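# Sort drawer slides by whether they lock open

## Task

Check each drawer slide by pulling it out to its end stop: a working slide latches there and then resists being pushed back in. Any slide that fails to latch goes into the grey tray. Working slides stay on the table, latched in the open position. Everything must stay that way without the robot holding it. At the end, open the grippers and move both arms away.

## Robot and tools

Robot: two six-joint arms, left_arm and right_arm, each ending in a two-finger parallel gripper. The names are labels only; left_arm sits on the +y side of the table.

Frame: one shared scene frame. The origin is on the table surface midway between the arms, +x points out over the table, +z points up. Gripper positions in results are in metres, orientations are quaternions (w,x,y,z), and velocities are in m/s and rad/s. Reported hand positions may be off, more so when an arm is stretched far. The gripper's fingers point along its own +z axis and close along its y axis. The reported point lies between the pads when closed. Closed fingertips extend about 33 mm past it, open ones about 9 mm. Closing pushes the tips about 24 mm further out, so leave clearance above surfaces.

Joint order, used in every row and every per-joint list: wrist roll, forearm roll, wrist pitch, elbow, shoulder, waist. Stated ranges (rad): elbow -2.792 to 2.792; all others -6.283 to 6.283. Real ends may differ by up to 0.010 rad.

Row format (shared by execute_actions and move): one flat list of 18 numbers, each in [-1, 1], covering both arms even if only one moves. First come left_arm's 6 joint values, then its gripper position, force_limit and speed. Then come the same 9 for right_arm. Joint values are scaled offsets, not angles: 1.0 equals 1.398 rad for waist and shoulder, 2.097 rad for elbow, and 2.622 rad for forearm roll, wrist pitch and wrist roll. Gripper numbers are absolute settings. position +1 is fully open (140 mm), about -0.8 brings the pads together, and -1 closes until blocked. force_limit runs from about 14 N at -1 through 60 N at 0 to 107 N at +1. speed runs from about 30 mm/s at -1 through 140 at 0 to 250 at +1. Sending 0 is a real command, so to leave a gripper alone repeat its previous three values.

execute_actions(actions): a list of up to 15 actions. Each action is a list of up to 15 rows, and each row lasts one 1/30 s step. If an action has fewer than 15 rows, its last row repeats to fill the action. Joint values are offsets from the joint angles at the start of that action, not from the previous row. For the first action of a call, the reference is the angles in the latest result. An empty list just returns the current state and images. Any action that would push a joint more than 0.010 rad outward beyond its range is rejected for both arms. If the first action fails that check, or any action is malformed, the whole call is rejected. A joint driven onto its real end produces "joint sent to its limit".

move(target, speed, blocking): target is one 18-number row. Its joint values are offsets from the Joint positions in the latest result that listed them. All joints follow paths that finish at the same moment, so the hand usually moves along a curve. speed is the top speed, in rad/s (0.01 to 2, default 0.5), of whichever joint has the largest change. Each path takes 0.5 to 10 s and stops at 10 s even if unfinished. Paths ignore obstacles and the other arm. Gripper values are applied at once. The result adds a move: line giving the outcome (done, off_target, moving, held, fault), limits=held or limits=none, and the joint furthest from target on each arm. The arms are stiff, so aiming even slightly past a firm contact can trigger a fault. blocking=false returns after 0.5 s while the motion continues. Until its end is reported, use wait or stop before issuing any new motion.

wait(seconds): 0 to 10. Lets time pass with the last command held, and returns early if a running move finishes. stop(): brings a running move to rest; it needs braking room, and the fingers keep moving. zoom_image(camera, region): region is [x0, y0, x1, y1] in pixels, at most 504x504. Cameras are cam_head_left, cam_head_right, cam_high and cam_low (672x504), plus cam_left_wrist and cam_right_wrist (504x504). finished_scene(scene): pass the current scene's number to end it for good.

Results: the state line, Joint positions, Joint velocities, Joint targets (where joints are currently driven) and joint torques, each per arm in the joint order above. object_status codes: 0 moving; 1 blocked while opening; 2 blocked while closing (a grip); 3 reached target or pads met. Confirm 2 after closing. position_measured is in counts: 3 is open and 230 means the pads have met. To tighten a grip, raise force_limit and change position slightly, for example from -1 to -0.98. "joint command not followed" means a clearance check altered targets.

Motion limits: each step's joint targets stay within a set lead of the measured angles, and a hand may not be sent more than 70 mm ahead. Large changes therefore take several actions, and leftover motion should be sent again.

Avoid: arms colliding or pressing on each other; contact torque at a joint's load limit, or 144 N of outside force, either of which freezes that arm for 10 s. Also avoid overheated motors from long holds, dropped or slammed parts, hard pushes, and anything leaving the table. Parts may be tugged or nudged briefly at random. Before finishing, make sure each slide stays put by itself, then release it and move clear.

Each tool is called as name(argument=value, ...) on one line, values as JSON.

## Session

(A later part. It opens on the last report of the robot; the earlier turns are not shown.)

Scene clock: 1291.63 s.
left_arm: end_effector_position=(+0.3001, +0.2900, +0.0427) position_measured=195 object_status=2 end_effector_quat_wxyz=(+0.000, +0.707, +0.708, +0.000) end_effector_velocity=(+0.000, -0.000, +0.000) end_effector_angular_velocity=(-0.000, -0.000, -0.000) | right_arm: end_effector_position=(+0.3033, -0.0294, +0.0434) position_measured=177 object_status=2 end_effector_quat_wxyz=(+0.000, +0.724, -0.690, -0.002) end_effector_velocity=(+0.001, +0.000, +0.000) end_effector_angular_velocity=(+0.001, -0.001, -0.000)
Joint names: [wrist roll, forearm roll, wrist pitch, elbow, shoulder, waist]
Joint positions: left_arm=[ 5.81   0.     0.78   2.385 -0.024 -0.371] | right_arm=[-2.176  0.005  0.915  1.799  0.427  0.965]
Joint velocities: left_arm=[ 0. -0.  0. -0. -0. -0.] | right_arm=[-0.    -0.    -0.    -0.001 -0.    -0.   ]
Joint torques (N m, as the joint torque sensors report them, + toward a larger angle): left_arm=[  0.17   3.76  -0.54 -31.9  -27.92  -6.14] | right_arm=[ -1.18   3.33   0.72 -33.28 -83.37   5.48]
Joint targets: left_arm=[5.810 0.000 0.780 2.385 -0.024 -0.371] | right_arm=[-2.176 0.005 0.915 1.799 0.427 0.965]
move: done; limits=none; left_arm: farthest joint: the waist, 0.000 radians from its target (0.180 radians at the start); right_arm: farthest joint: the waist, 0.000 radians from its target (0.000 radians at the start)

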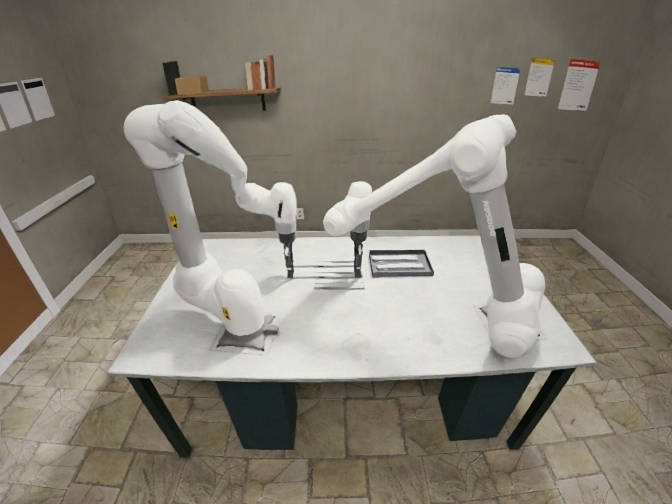

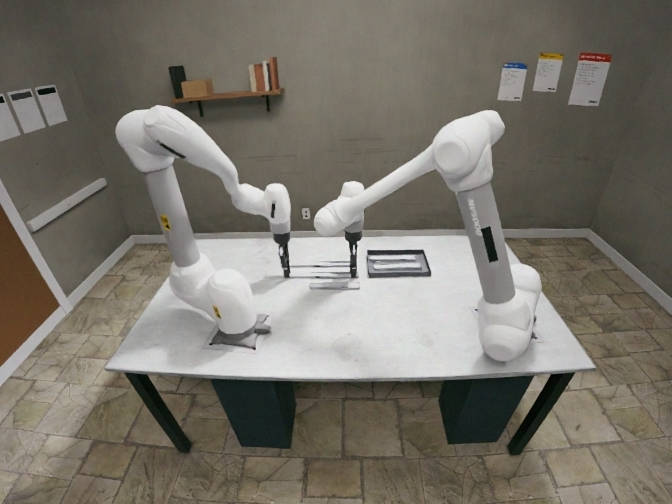

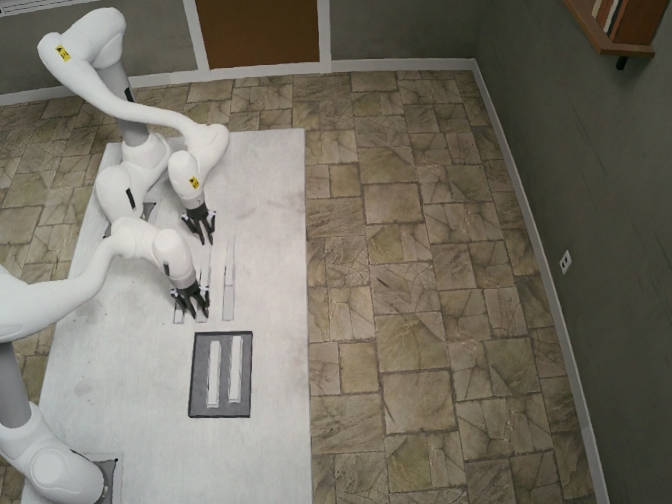

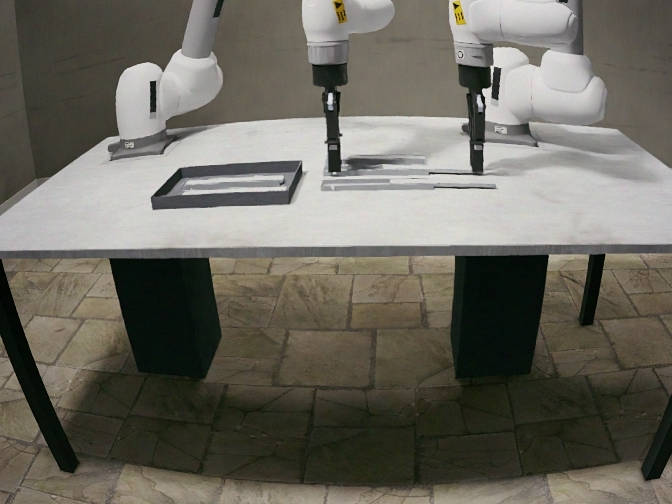

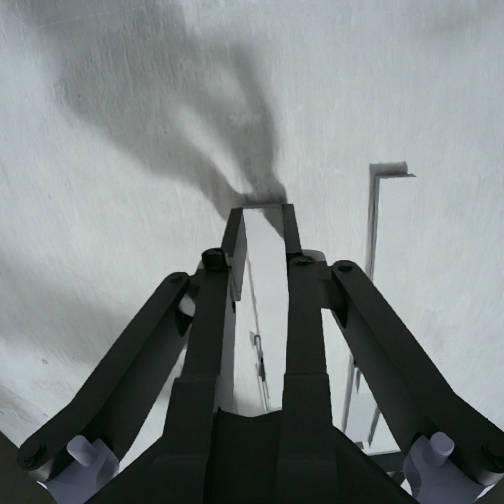

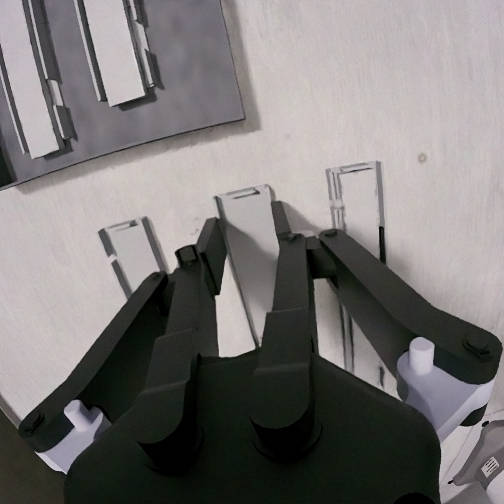

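move(target=[0.0054,0,0,0.0022,-0.003,0.0101,-1,-0.3,-0.8,0,0,0,0,0,0,-1,0.3,-0.5], speed=0.03)

move(target=[0.0036,0,0,0.0015,-0.002,0.0067,-1,-0.3,-0.8,0,0,0,0,0,0,-1,0.3,-0.5], speed=0.03)

Scene clock: 1304.67 s.
left_arm: end_effector_position=(+0.2995, +0.2963, +0.0425) position_measured=195 object_status=2 end_effector_quat_wxyz=(+0.000, +0.707, +0.708, +0.000) end_effector_velocity=(+0.002, +0.000, -0.000) end_effector_angular_velocity=(-0.001, -0.001, +0.003) | right_arm: end_effector_position=(+0.3033, -0.0294, +0.0434) position_measured=177 object_status=2 end_effector_quat_wxyz=(+0.000, +0.724, -0.690, -0.002) end_effector_velocity=(+0.000, -0.000, +0.000) end_effector_angular_velocity=(+0.000, +0.000, -0.001)
Joint names: [wrist roll, forearm roll, wrist pitch, elbow, shoulder, waist]
Joint positions: left_arm=[ 5.824  0.     0.78   2.389 -0.028 -0.357] | right_arm=[-2.176  0.005  0.915  1.799  0.427  0.965]
Joint velocities: left_arm=[ 0.    -0.001 -0.002 -0.001  0.001  0.003] | right_arm=[ 0.     0.001  0.    -0.     0.    -0.001]
Joint torques (N m, as the joint torque sensors report them, + toward a larger angle): left_arm=[  0.23   3.7   -0.27 -31.1  -27.52  -5.94] | right_arm=[ -0.94   3.15   0.51 -33.4  -83.09   4.75]
Joint targets: left_arm=[5.824 0.000 0.780 2.389 -0.028 -0.357] | right_arm=[-2.176 0.005 0.915 1.799 0.427 0.965]
move: done; limits=none; left_arm: farthest joint: the waist, 0.000 radians from its target (0.014 radians at the start); right_arm: farthest joint: the waist, 0.000 radians from its target (0.000 radians at the start)

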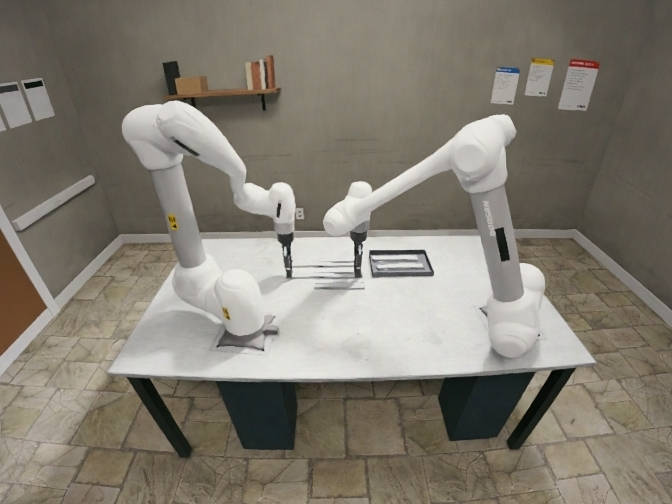

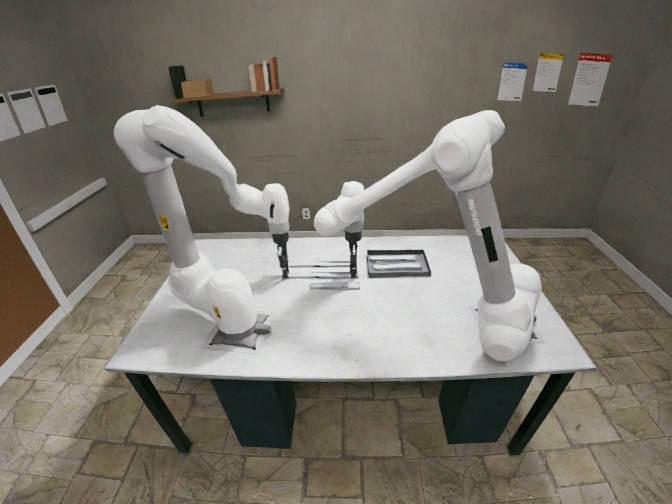

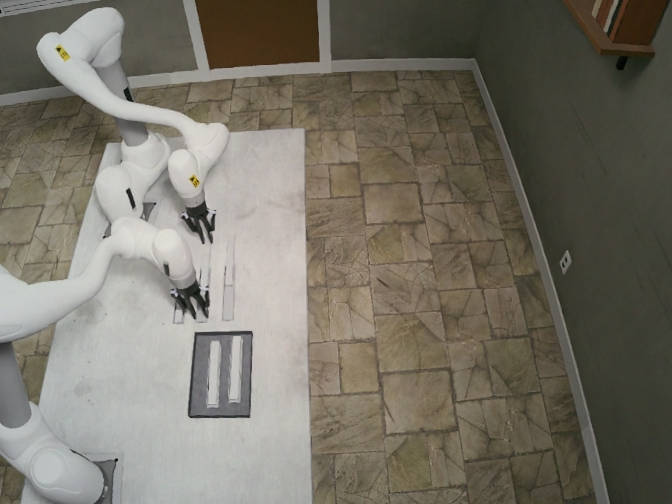

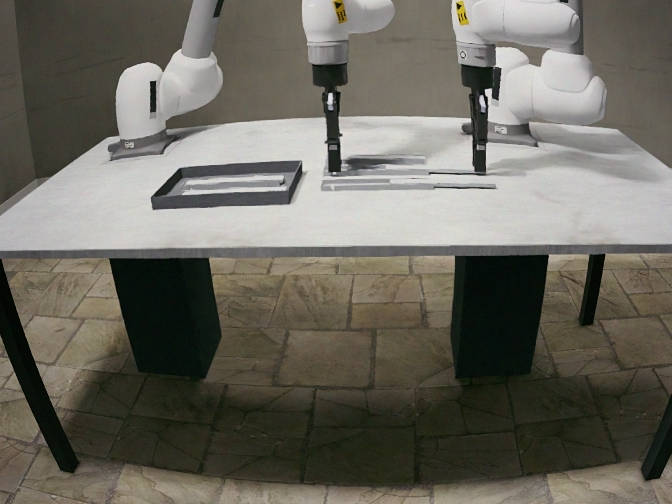

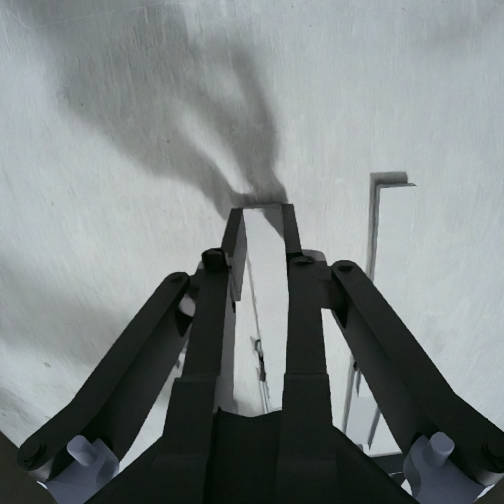

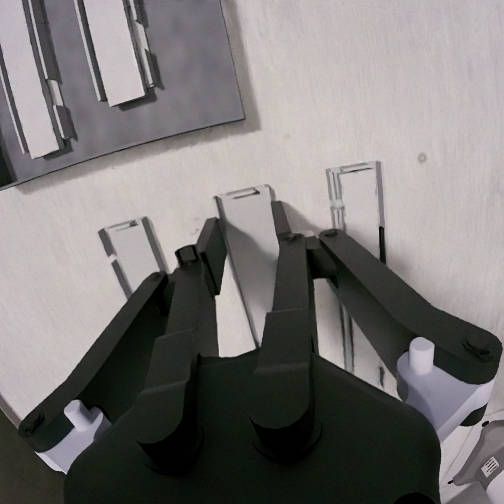

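Scene clock: 1305.37 s.
left_arm: end_effector_position=(+0.2990, +0.3005, +0.0423) position_measured=195 object_status=2 end_effector_quat_wxyz=(-0.000, +0.707, +0.708, +0.000) end_effector_velocity=(+0.000, +0.000, -0.000) end_effector_angular_velocity=(+0.000, -0.001, -0.001) | right_arm: end_effector_position=(+0.3033, -0.0294, +0.0434) position_measured=177 object_status=2 end_effector_quat_wxyz=(+0.000, +0.724, -0.690, -0.002) end_effector_velocity=(+0.001, -0.000, +0.001) end_effector_angular_velocity=(+0.001, -0.001, -0.001)
Joint names: [wrist roll, forearm roll, wrist pitch, elbow, shoulder, waist]
Joint positions: left_arm=[ 5.833  0.     0.78   2.392 -0.031 -0.348] | right_arm=[-2.176  0.005  0.915  1.799  0.427  0.965]
Joint velocities: left_arm=[ 0.001  0.001 -0.001  0.    -0.     0.   ] | right_arm=[-0.001  0.    -0.    -0.001 -0.001 -0.002]
Joint torques (N m, as the joint torque sensors report them, + toward a larger angle): left_arm=[  0.3    3.84  -0.08 -30.93 -26.2   -5.78] | right_arm=[ -0.83   2.98   0.38 -34.22 -83.89   4.11]
Joint targets: left_arm=[5.833 0.000 0.780 2.392 -0.031 -0.348] | right_arm=[-2.176 0.005 0.915 1.799 0.427 0.965]
move: done; limits=none; left_arm: farthest joint: the waist, 0.000 radians from its target (0.009 radians at the start); right_arm: farthest joint: the waist, 0.000 radians from its target (0.000 radians at the start)

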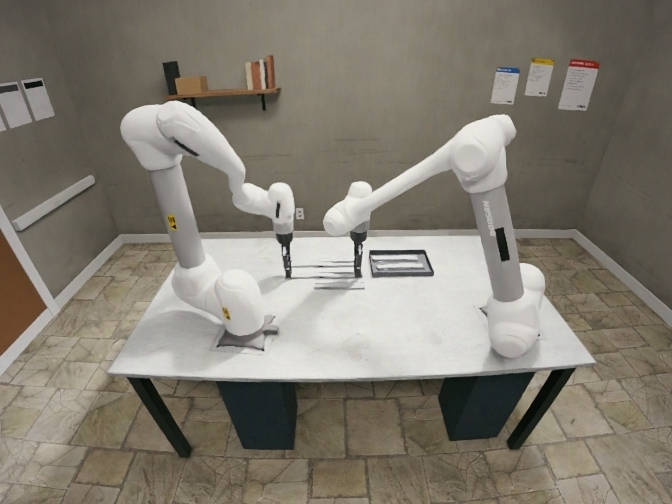

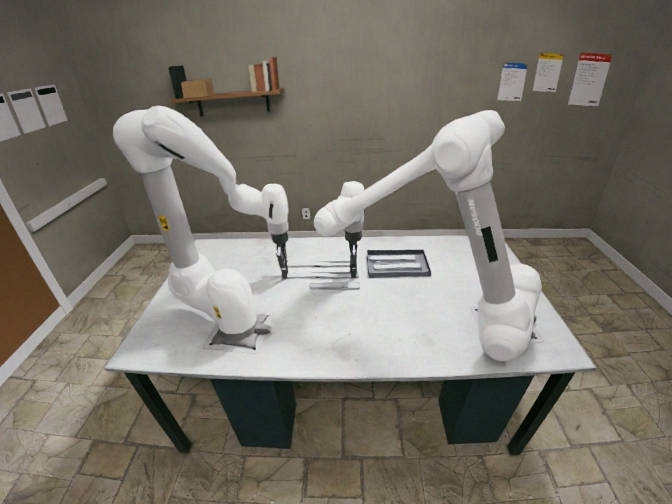

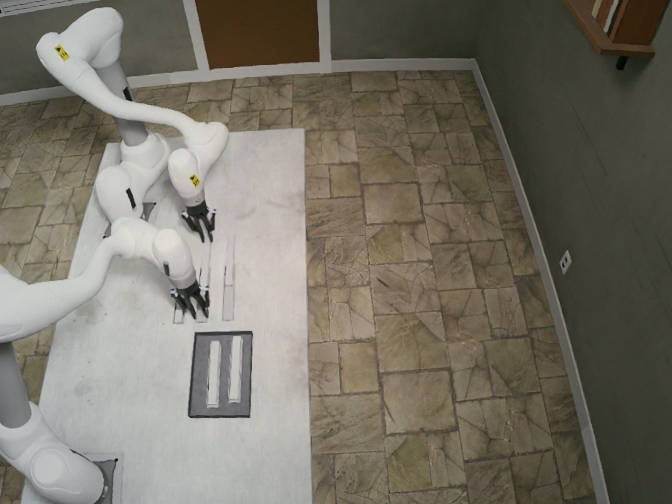

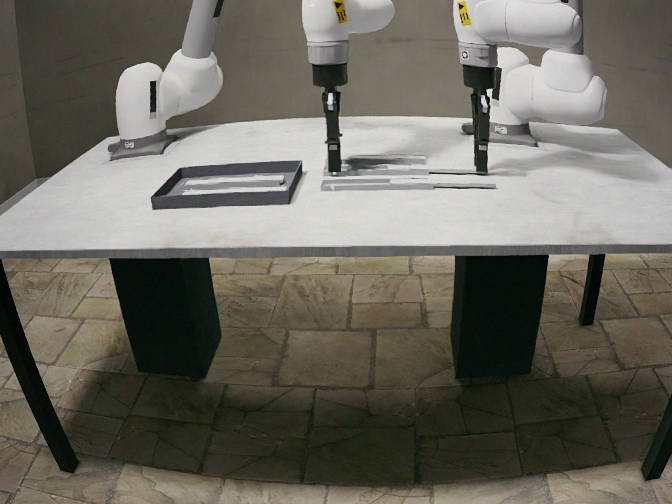

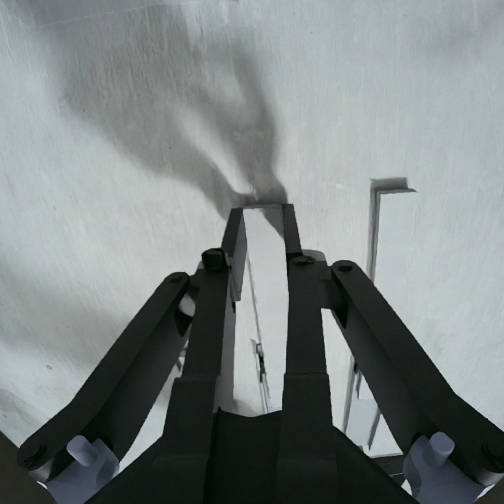

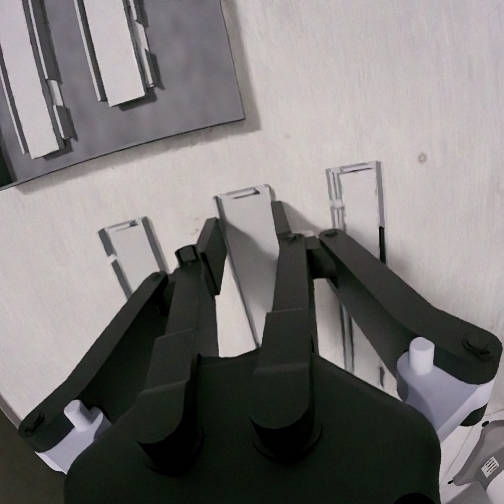

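execute_actions(actions=[])

move(target=[0.0036,0,0,0.0015,-0.002,0.0067,-1,-0.3,-0.8,0,0,0,0,0,0,-1,0.3,-0.5], speed=0.02)

Scene clock: 1355.23 s.
left_arm: end_effector_position=(+0.2989, +0.3005, +0.0423) position_measured=195 object_status=2 end_effector_quat_wxyz=(-0.000, +0.707, +0.708, +0.000) end_effector_velocity=(-0.000, +0.000, -0.000) end_effector_angular_velocity=(-0.000, -0.000, +0.001) | right_arm: end_effector_position=(+0.3033, -0.0294, +0.0434) position_measured=177 object_status=2 end_effector_quat_wxyz=(+0.000, +0.724, -0.690, -0.002) end_effector_velocity=(-0.000, +0.000, -0.000) end_effector_angular_velocity=(-0.000, +0.001, +0.000)
Joint names: [wrist roll, forearm roll, wrist pitch, elbow, shoulder, waist]
Joint positions: left_arm=[ 5.833  0.     0.78   2.392 -0.031 -0.348] | right_arm=[-2.176  0.005  0.915  1.799  0.427  0.965]
Joint velocities: left_arm=[-0.    -0.001 -0.001  0.001  0.     0.001] | right_arm=[-0.     0.001 -0.     0.     0.001  0.   ]
Joint torques (N m, as the joint torque sensors report them, + toward a larger angle): left_arm=[  0.26   3.84   0.06 -31.19 -26.81  -4.69] | right_arm=[ -0.74   2.89   0.28 -34.09 -83.62   4.74]
Joint targets: left_arm=[5.833 0.000 0.780 2.392 -0.031 -0.348] | right_arm=[-2.176 0.005 0.915 1.799 0.427 0.965]

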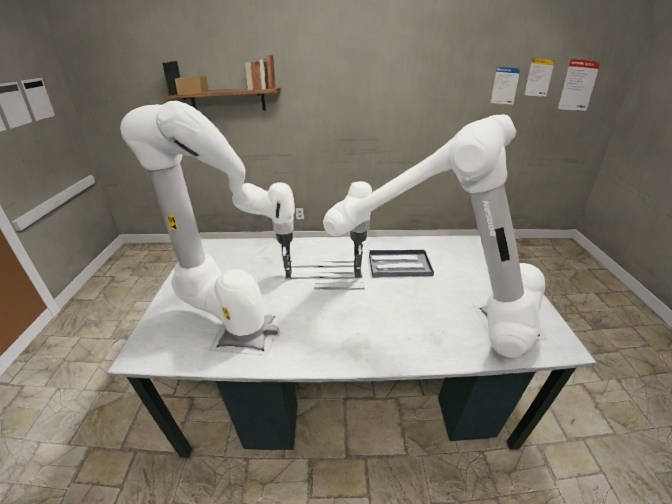

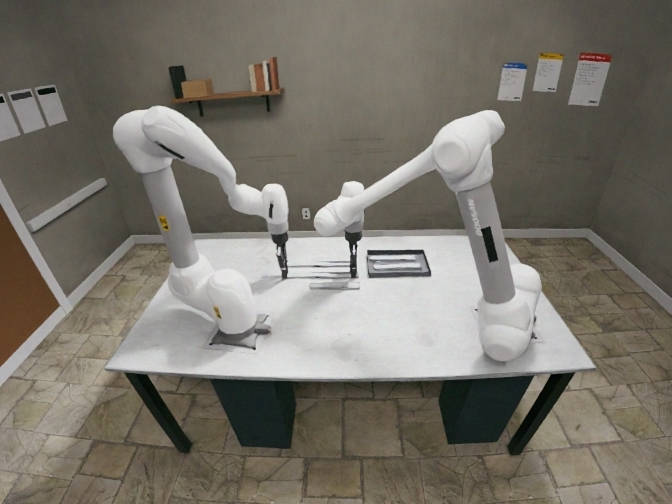

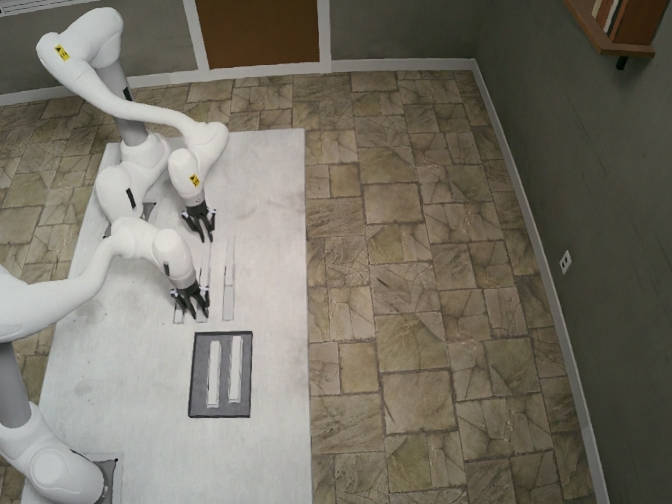

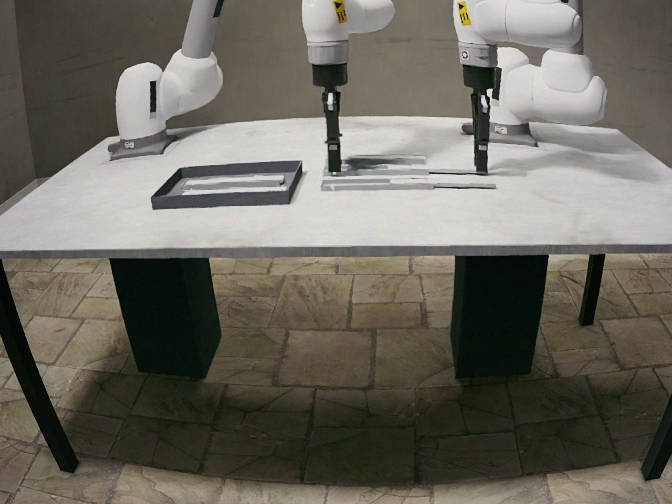

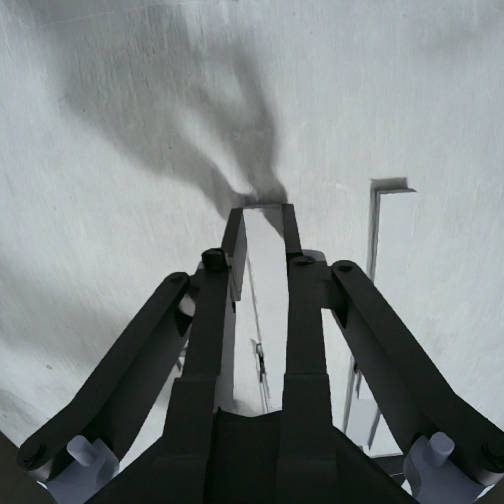

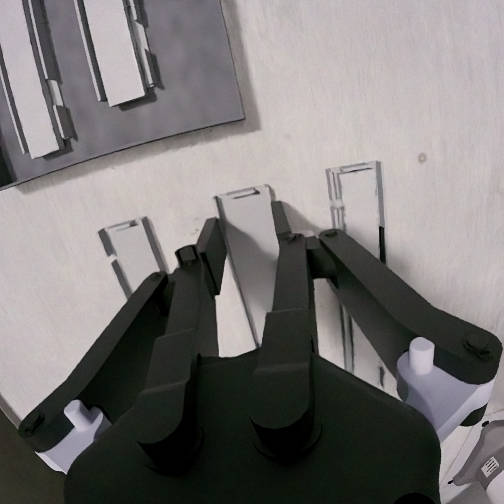

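Scene clock: 1355.93 s.
left_arm: end_effector_position=(+0.2984, +0.3045, +0.0421) position_measured=195 object_status=2 end_effector_quat_wxyz=(-0.000, +0.707, +0.708, -0.000) end_effector_velocity=(-0.002, +0.001, -0.001) end_effector_angular_velocity=(-0.001, +0.002, +0.004) | right_arm: end_effector_position=(+0.3033, -0.0294, +0.0435) position_measured=177 object_status=2 end_effector_quat_wxyz=(+0.000, +0.724, -0.690, -0.002) end_effector_velocity=(-0.000, -0.000, -0.000) end_effector_angular_velocity=(-0.001, +0.000, +0.001)
Joint names: [wrist roll, forearm roll, wrist pitch, elbow, shoulder, waist]
Joint positions: left_arm=[ 5.843  0.     0.78   2.395 -0.034 -0.338] | right_arm=[-2.176  0.005  0.915  1.799  0.427  0.965]
Joint velocities: left_arm=[ 0.    -0.002 -0.001  0.003 -0.001  0.003] | right_arm=[-0. -0. -0.  0.  0.  0.]
Joint torques (N m, as the joint torque sensors report them, + toward a larger angle): left_arm=[  0.52   9.39   4.03 -22.17 -24.45   3.54] | right_arm=[ -0.7   -1.02   7.19 -18.42 -80.74  -6.65]
Joint targets: left_arm=[5.843 0.000 0.780 2.395 -0.034 -0.338] | right_arm=[-2.176 0.005 0.915 1.799 0.427 0.965]
move: done; limits=none; left_arm: farthest joint: the waist, 0.000 radians from its target (0.009 radians at the start); right_arm: farthest joint: the waist, 0.000 radians from its target (0.000 radians at the start)

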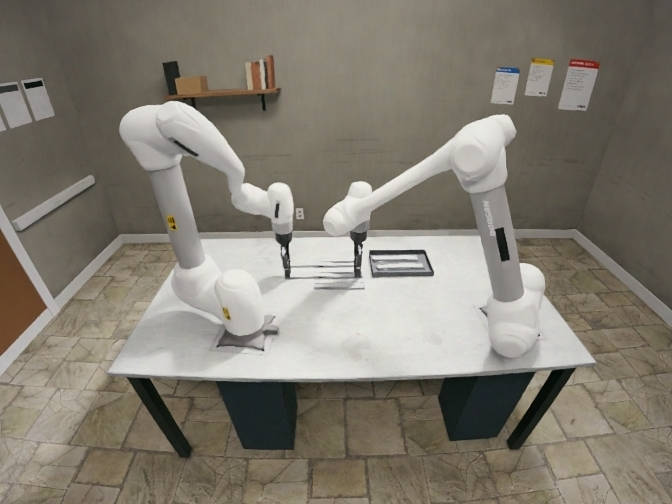

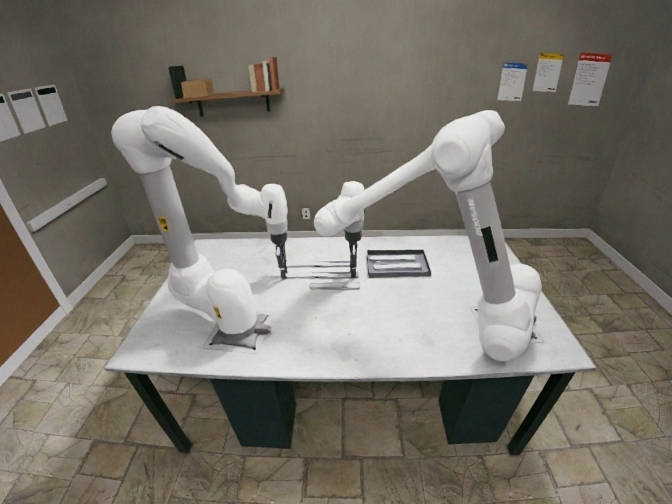

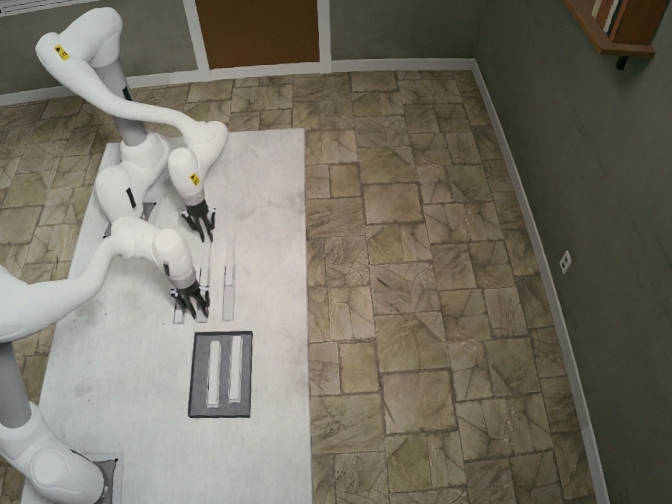

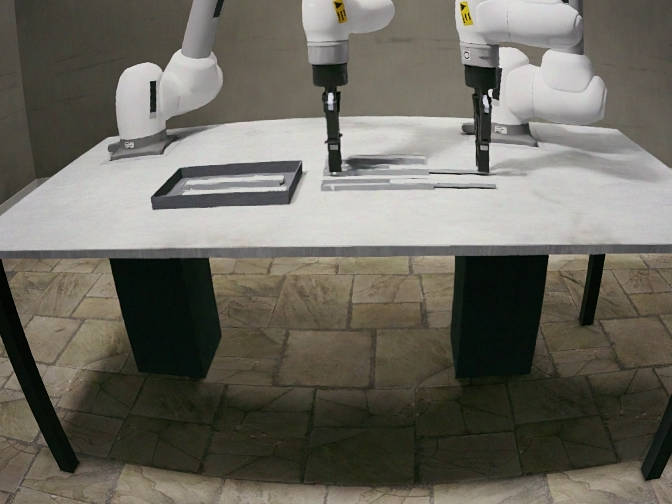

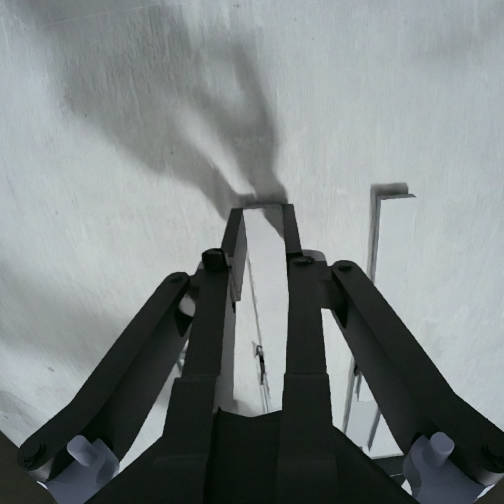

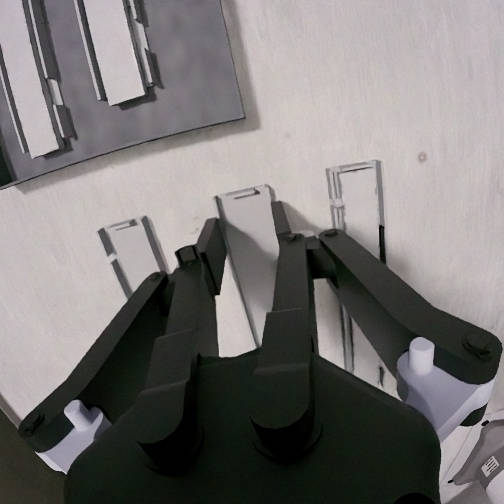

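Load rising. 3 mm more.

move(target=[0.0027,0,0,0.0011,-0.0015,0.005,-1,-0.3,-0.8,0,0,0,0,0,0,-1,0.3,-0.5], speed=0.02)

wait(seconds=0)

Scene clock: 1363.03 s.
left_arm: end_effector_position=(+0.2980, +0.3075, +0.0420) position_measured=195 object_status=2 end_effector_quat_wxyz=(-0.000, +0.707, +0.708, -0.000) end_effector_velocity=(-0.001, +0.001, -0.001) end_effector_angular_velocity=(+0.002, +0.002, -0.002) | right_arm: end_effector_position=(+0.3033, -0.0293, +0.0435) position_measured=177 object_status=2 end_effector_quat_wxyz=(+0.000, +0.724, -0.690, -0.002) end_effector_velocity=(+0.001, -0.000, +0.001) end_effector_angular_velocity=(+0.001, -0.001, -0.001)
Joint names: [wrist roll, forearm roll, wrist pitch, elbow, shoulder, waist]
Joint positions: left_arm=[ 5.85   0.     0.78   2.398 -0.036 -0.331] | right_arm=[-2.176  0.005  0.915  1.799  0.427  0.965]
Joint velocities: left_arm=[ 0.     0.002 -0.     0.002  0.    -0.001] | right_arm=[-0.     0.    -0.     0.    -0.002 -0.001]
Joint torques (N m, as the joint torque sensors report them, + toward a larger angle): left_arm=[  0.31  18.76  10.12  -8.87 -21.24  18.08] | right_arm=[ -1.02  -7.28  19.49   6.21 -73.58 -18.74]
Joint targets: left_arm=[5.850 0.000 0.780 2.398 -0.036 -0.331] | right_arm=[-2.176 0.005 0.915 1.799 0.427 0.965]
move: done; limits=none; left_arm: farthest joint: the waist, 0.000 radians from its target (0.007 radians at the start); right_arm: farthest joint: the waist, 0.000 radians from its target (0.000 radians at the start)

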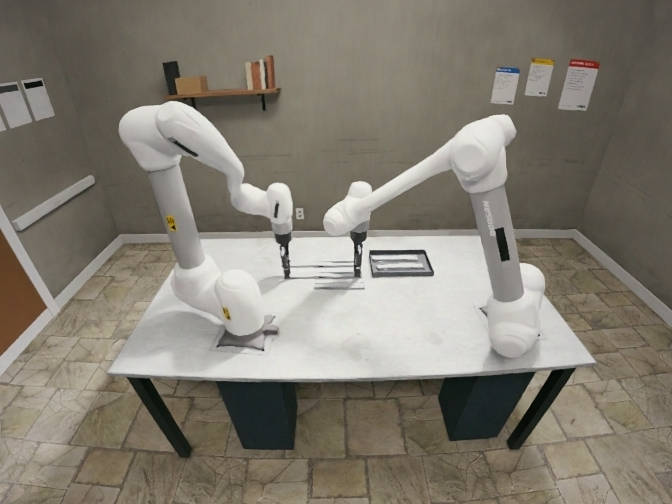

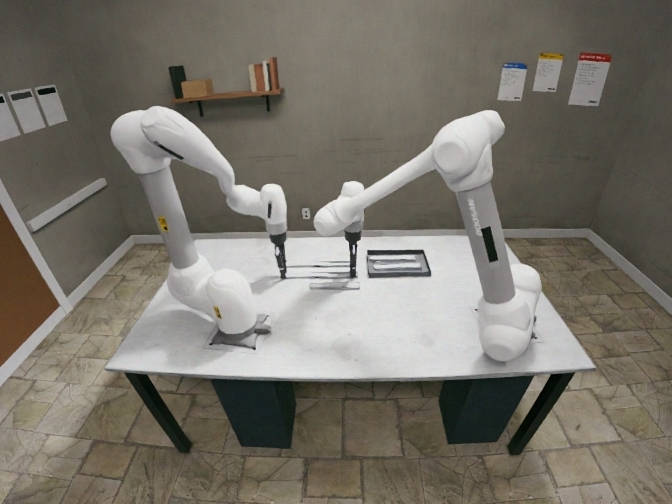

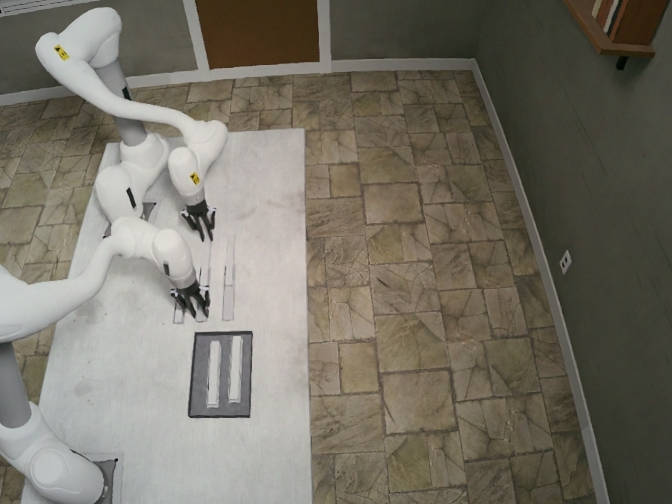

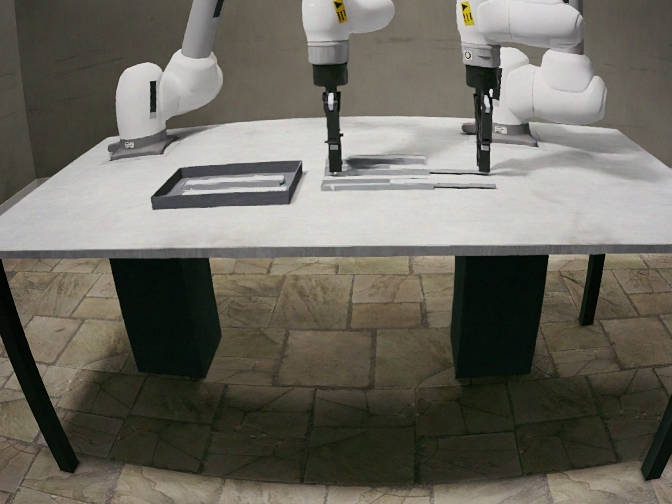

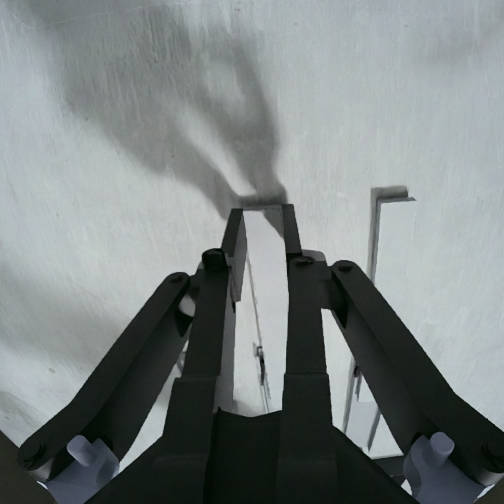

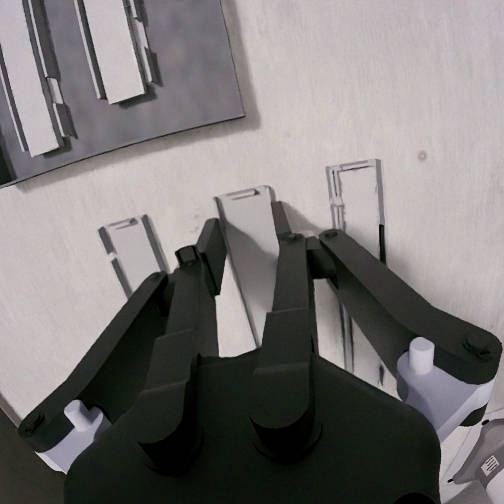

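Scene clock: 1363.03 s.
left_arm: end_effector_position=(+0.2980, +0.3075, +0.0420) position_measured=195 object_status=2 end_effector_quat_wxyz=(-0.000, +0.707, +0.708, -0.000) end_effector_velocity=(-0.001, +0.001, -0.001) end_effector_angular_velocity=(+0.002, +0.002, -0.002) | right_arm: end_effector_position=(+0.3033, -0.0293, +0.0435) position_measured=177 object_status=2 end_effector_quat_wxyz=(+0.000, +0.724, -0.690, -0.002) end_effector_velocity=(+0.001, -0.000, +0.001) end_effector_angular_velocity=(+0.001, -0.001, -0.001)
Joint names: [wrist roll, forearm roll, wrist pitch, elbow, shoulder, waist]
Joint positions: left_arm=[ 5.85   0.     0.78   2.398 -0.036 -0.331] | right_arm=[-2.176  0.005  0.915  1.799  0.427  0.965]
Joint velocities: left_arm=[ 0.     0.002 -0.     0.002  0.    -0.001] | right_arm=[-0.     0.    -0.     0.    -0.002 -0.001]
Joint torques (N m, as the joint torque sensors report them, + toward a larger angle): left_arm=[  0.31  18.76  10.12  -8.87 -21.24  18.08] | right_arm=[ -1.02  -7.28  19.49   6.21 -73.58 -18.74]
Joint targets: left_arm=[5.850 0.000 0.780 2.398 -0.036 -0.331] | right_arm=[-2.176 0.005 0.915 1.799 0.427 0.965]

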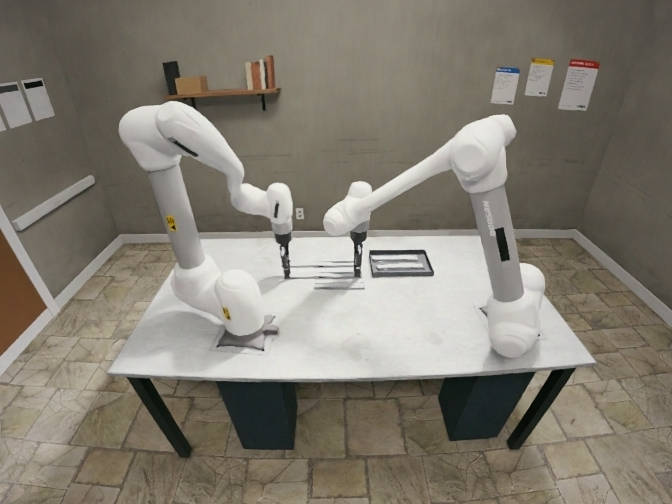

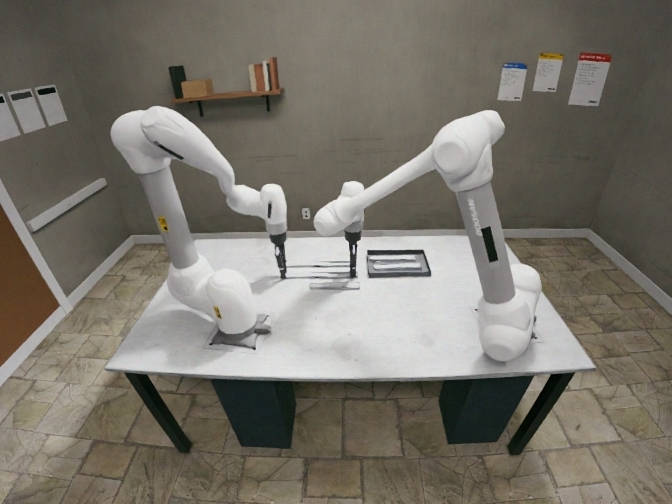

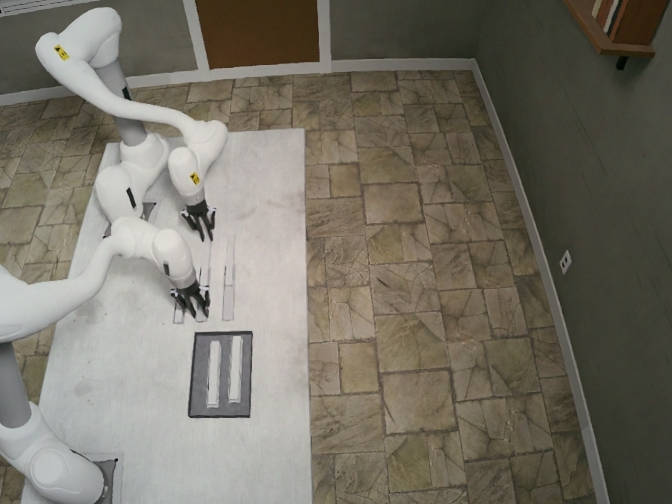

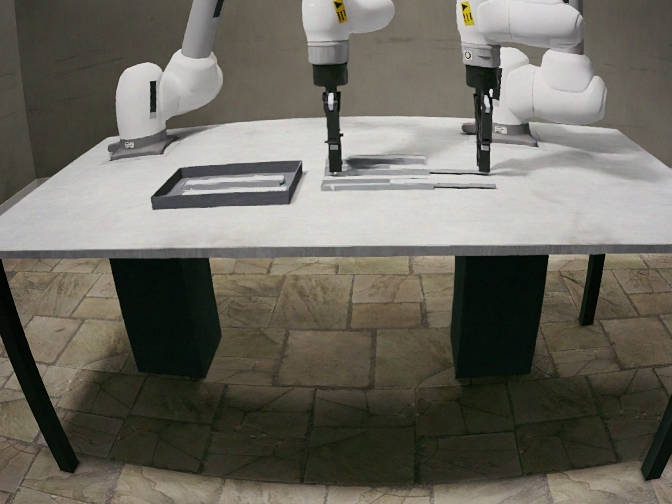

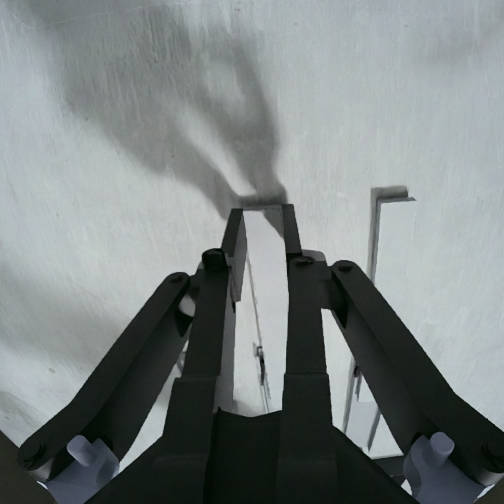

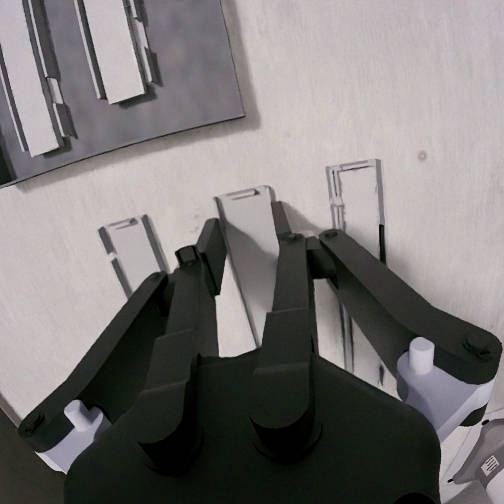

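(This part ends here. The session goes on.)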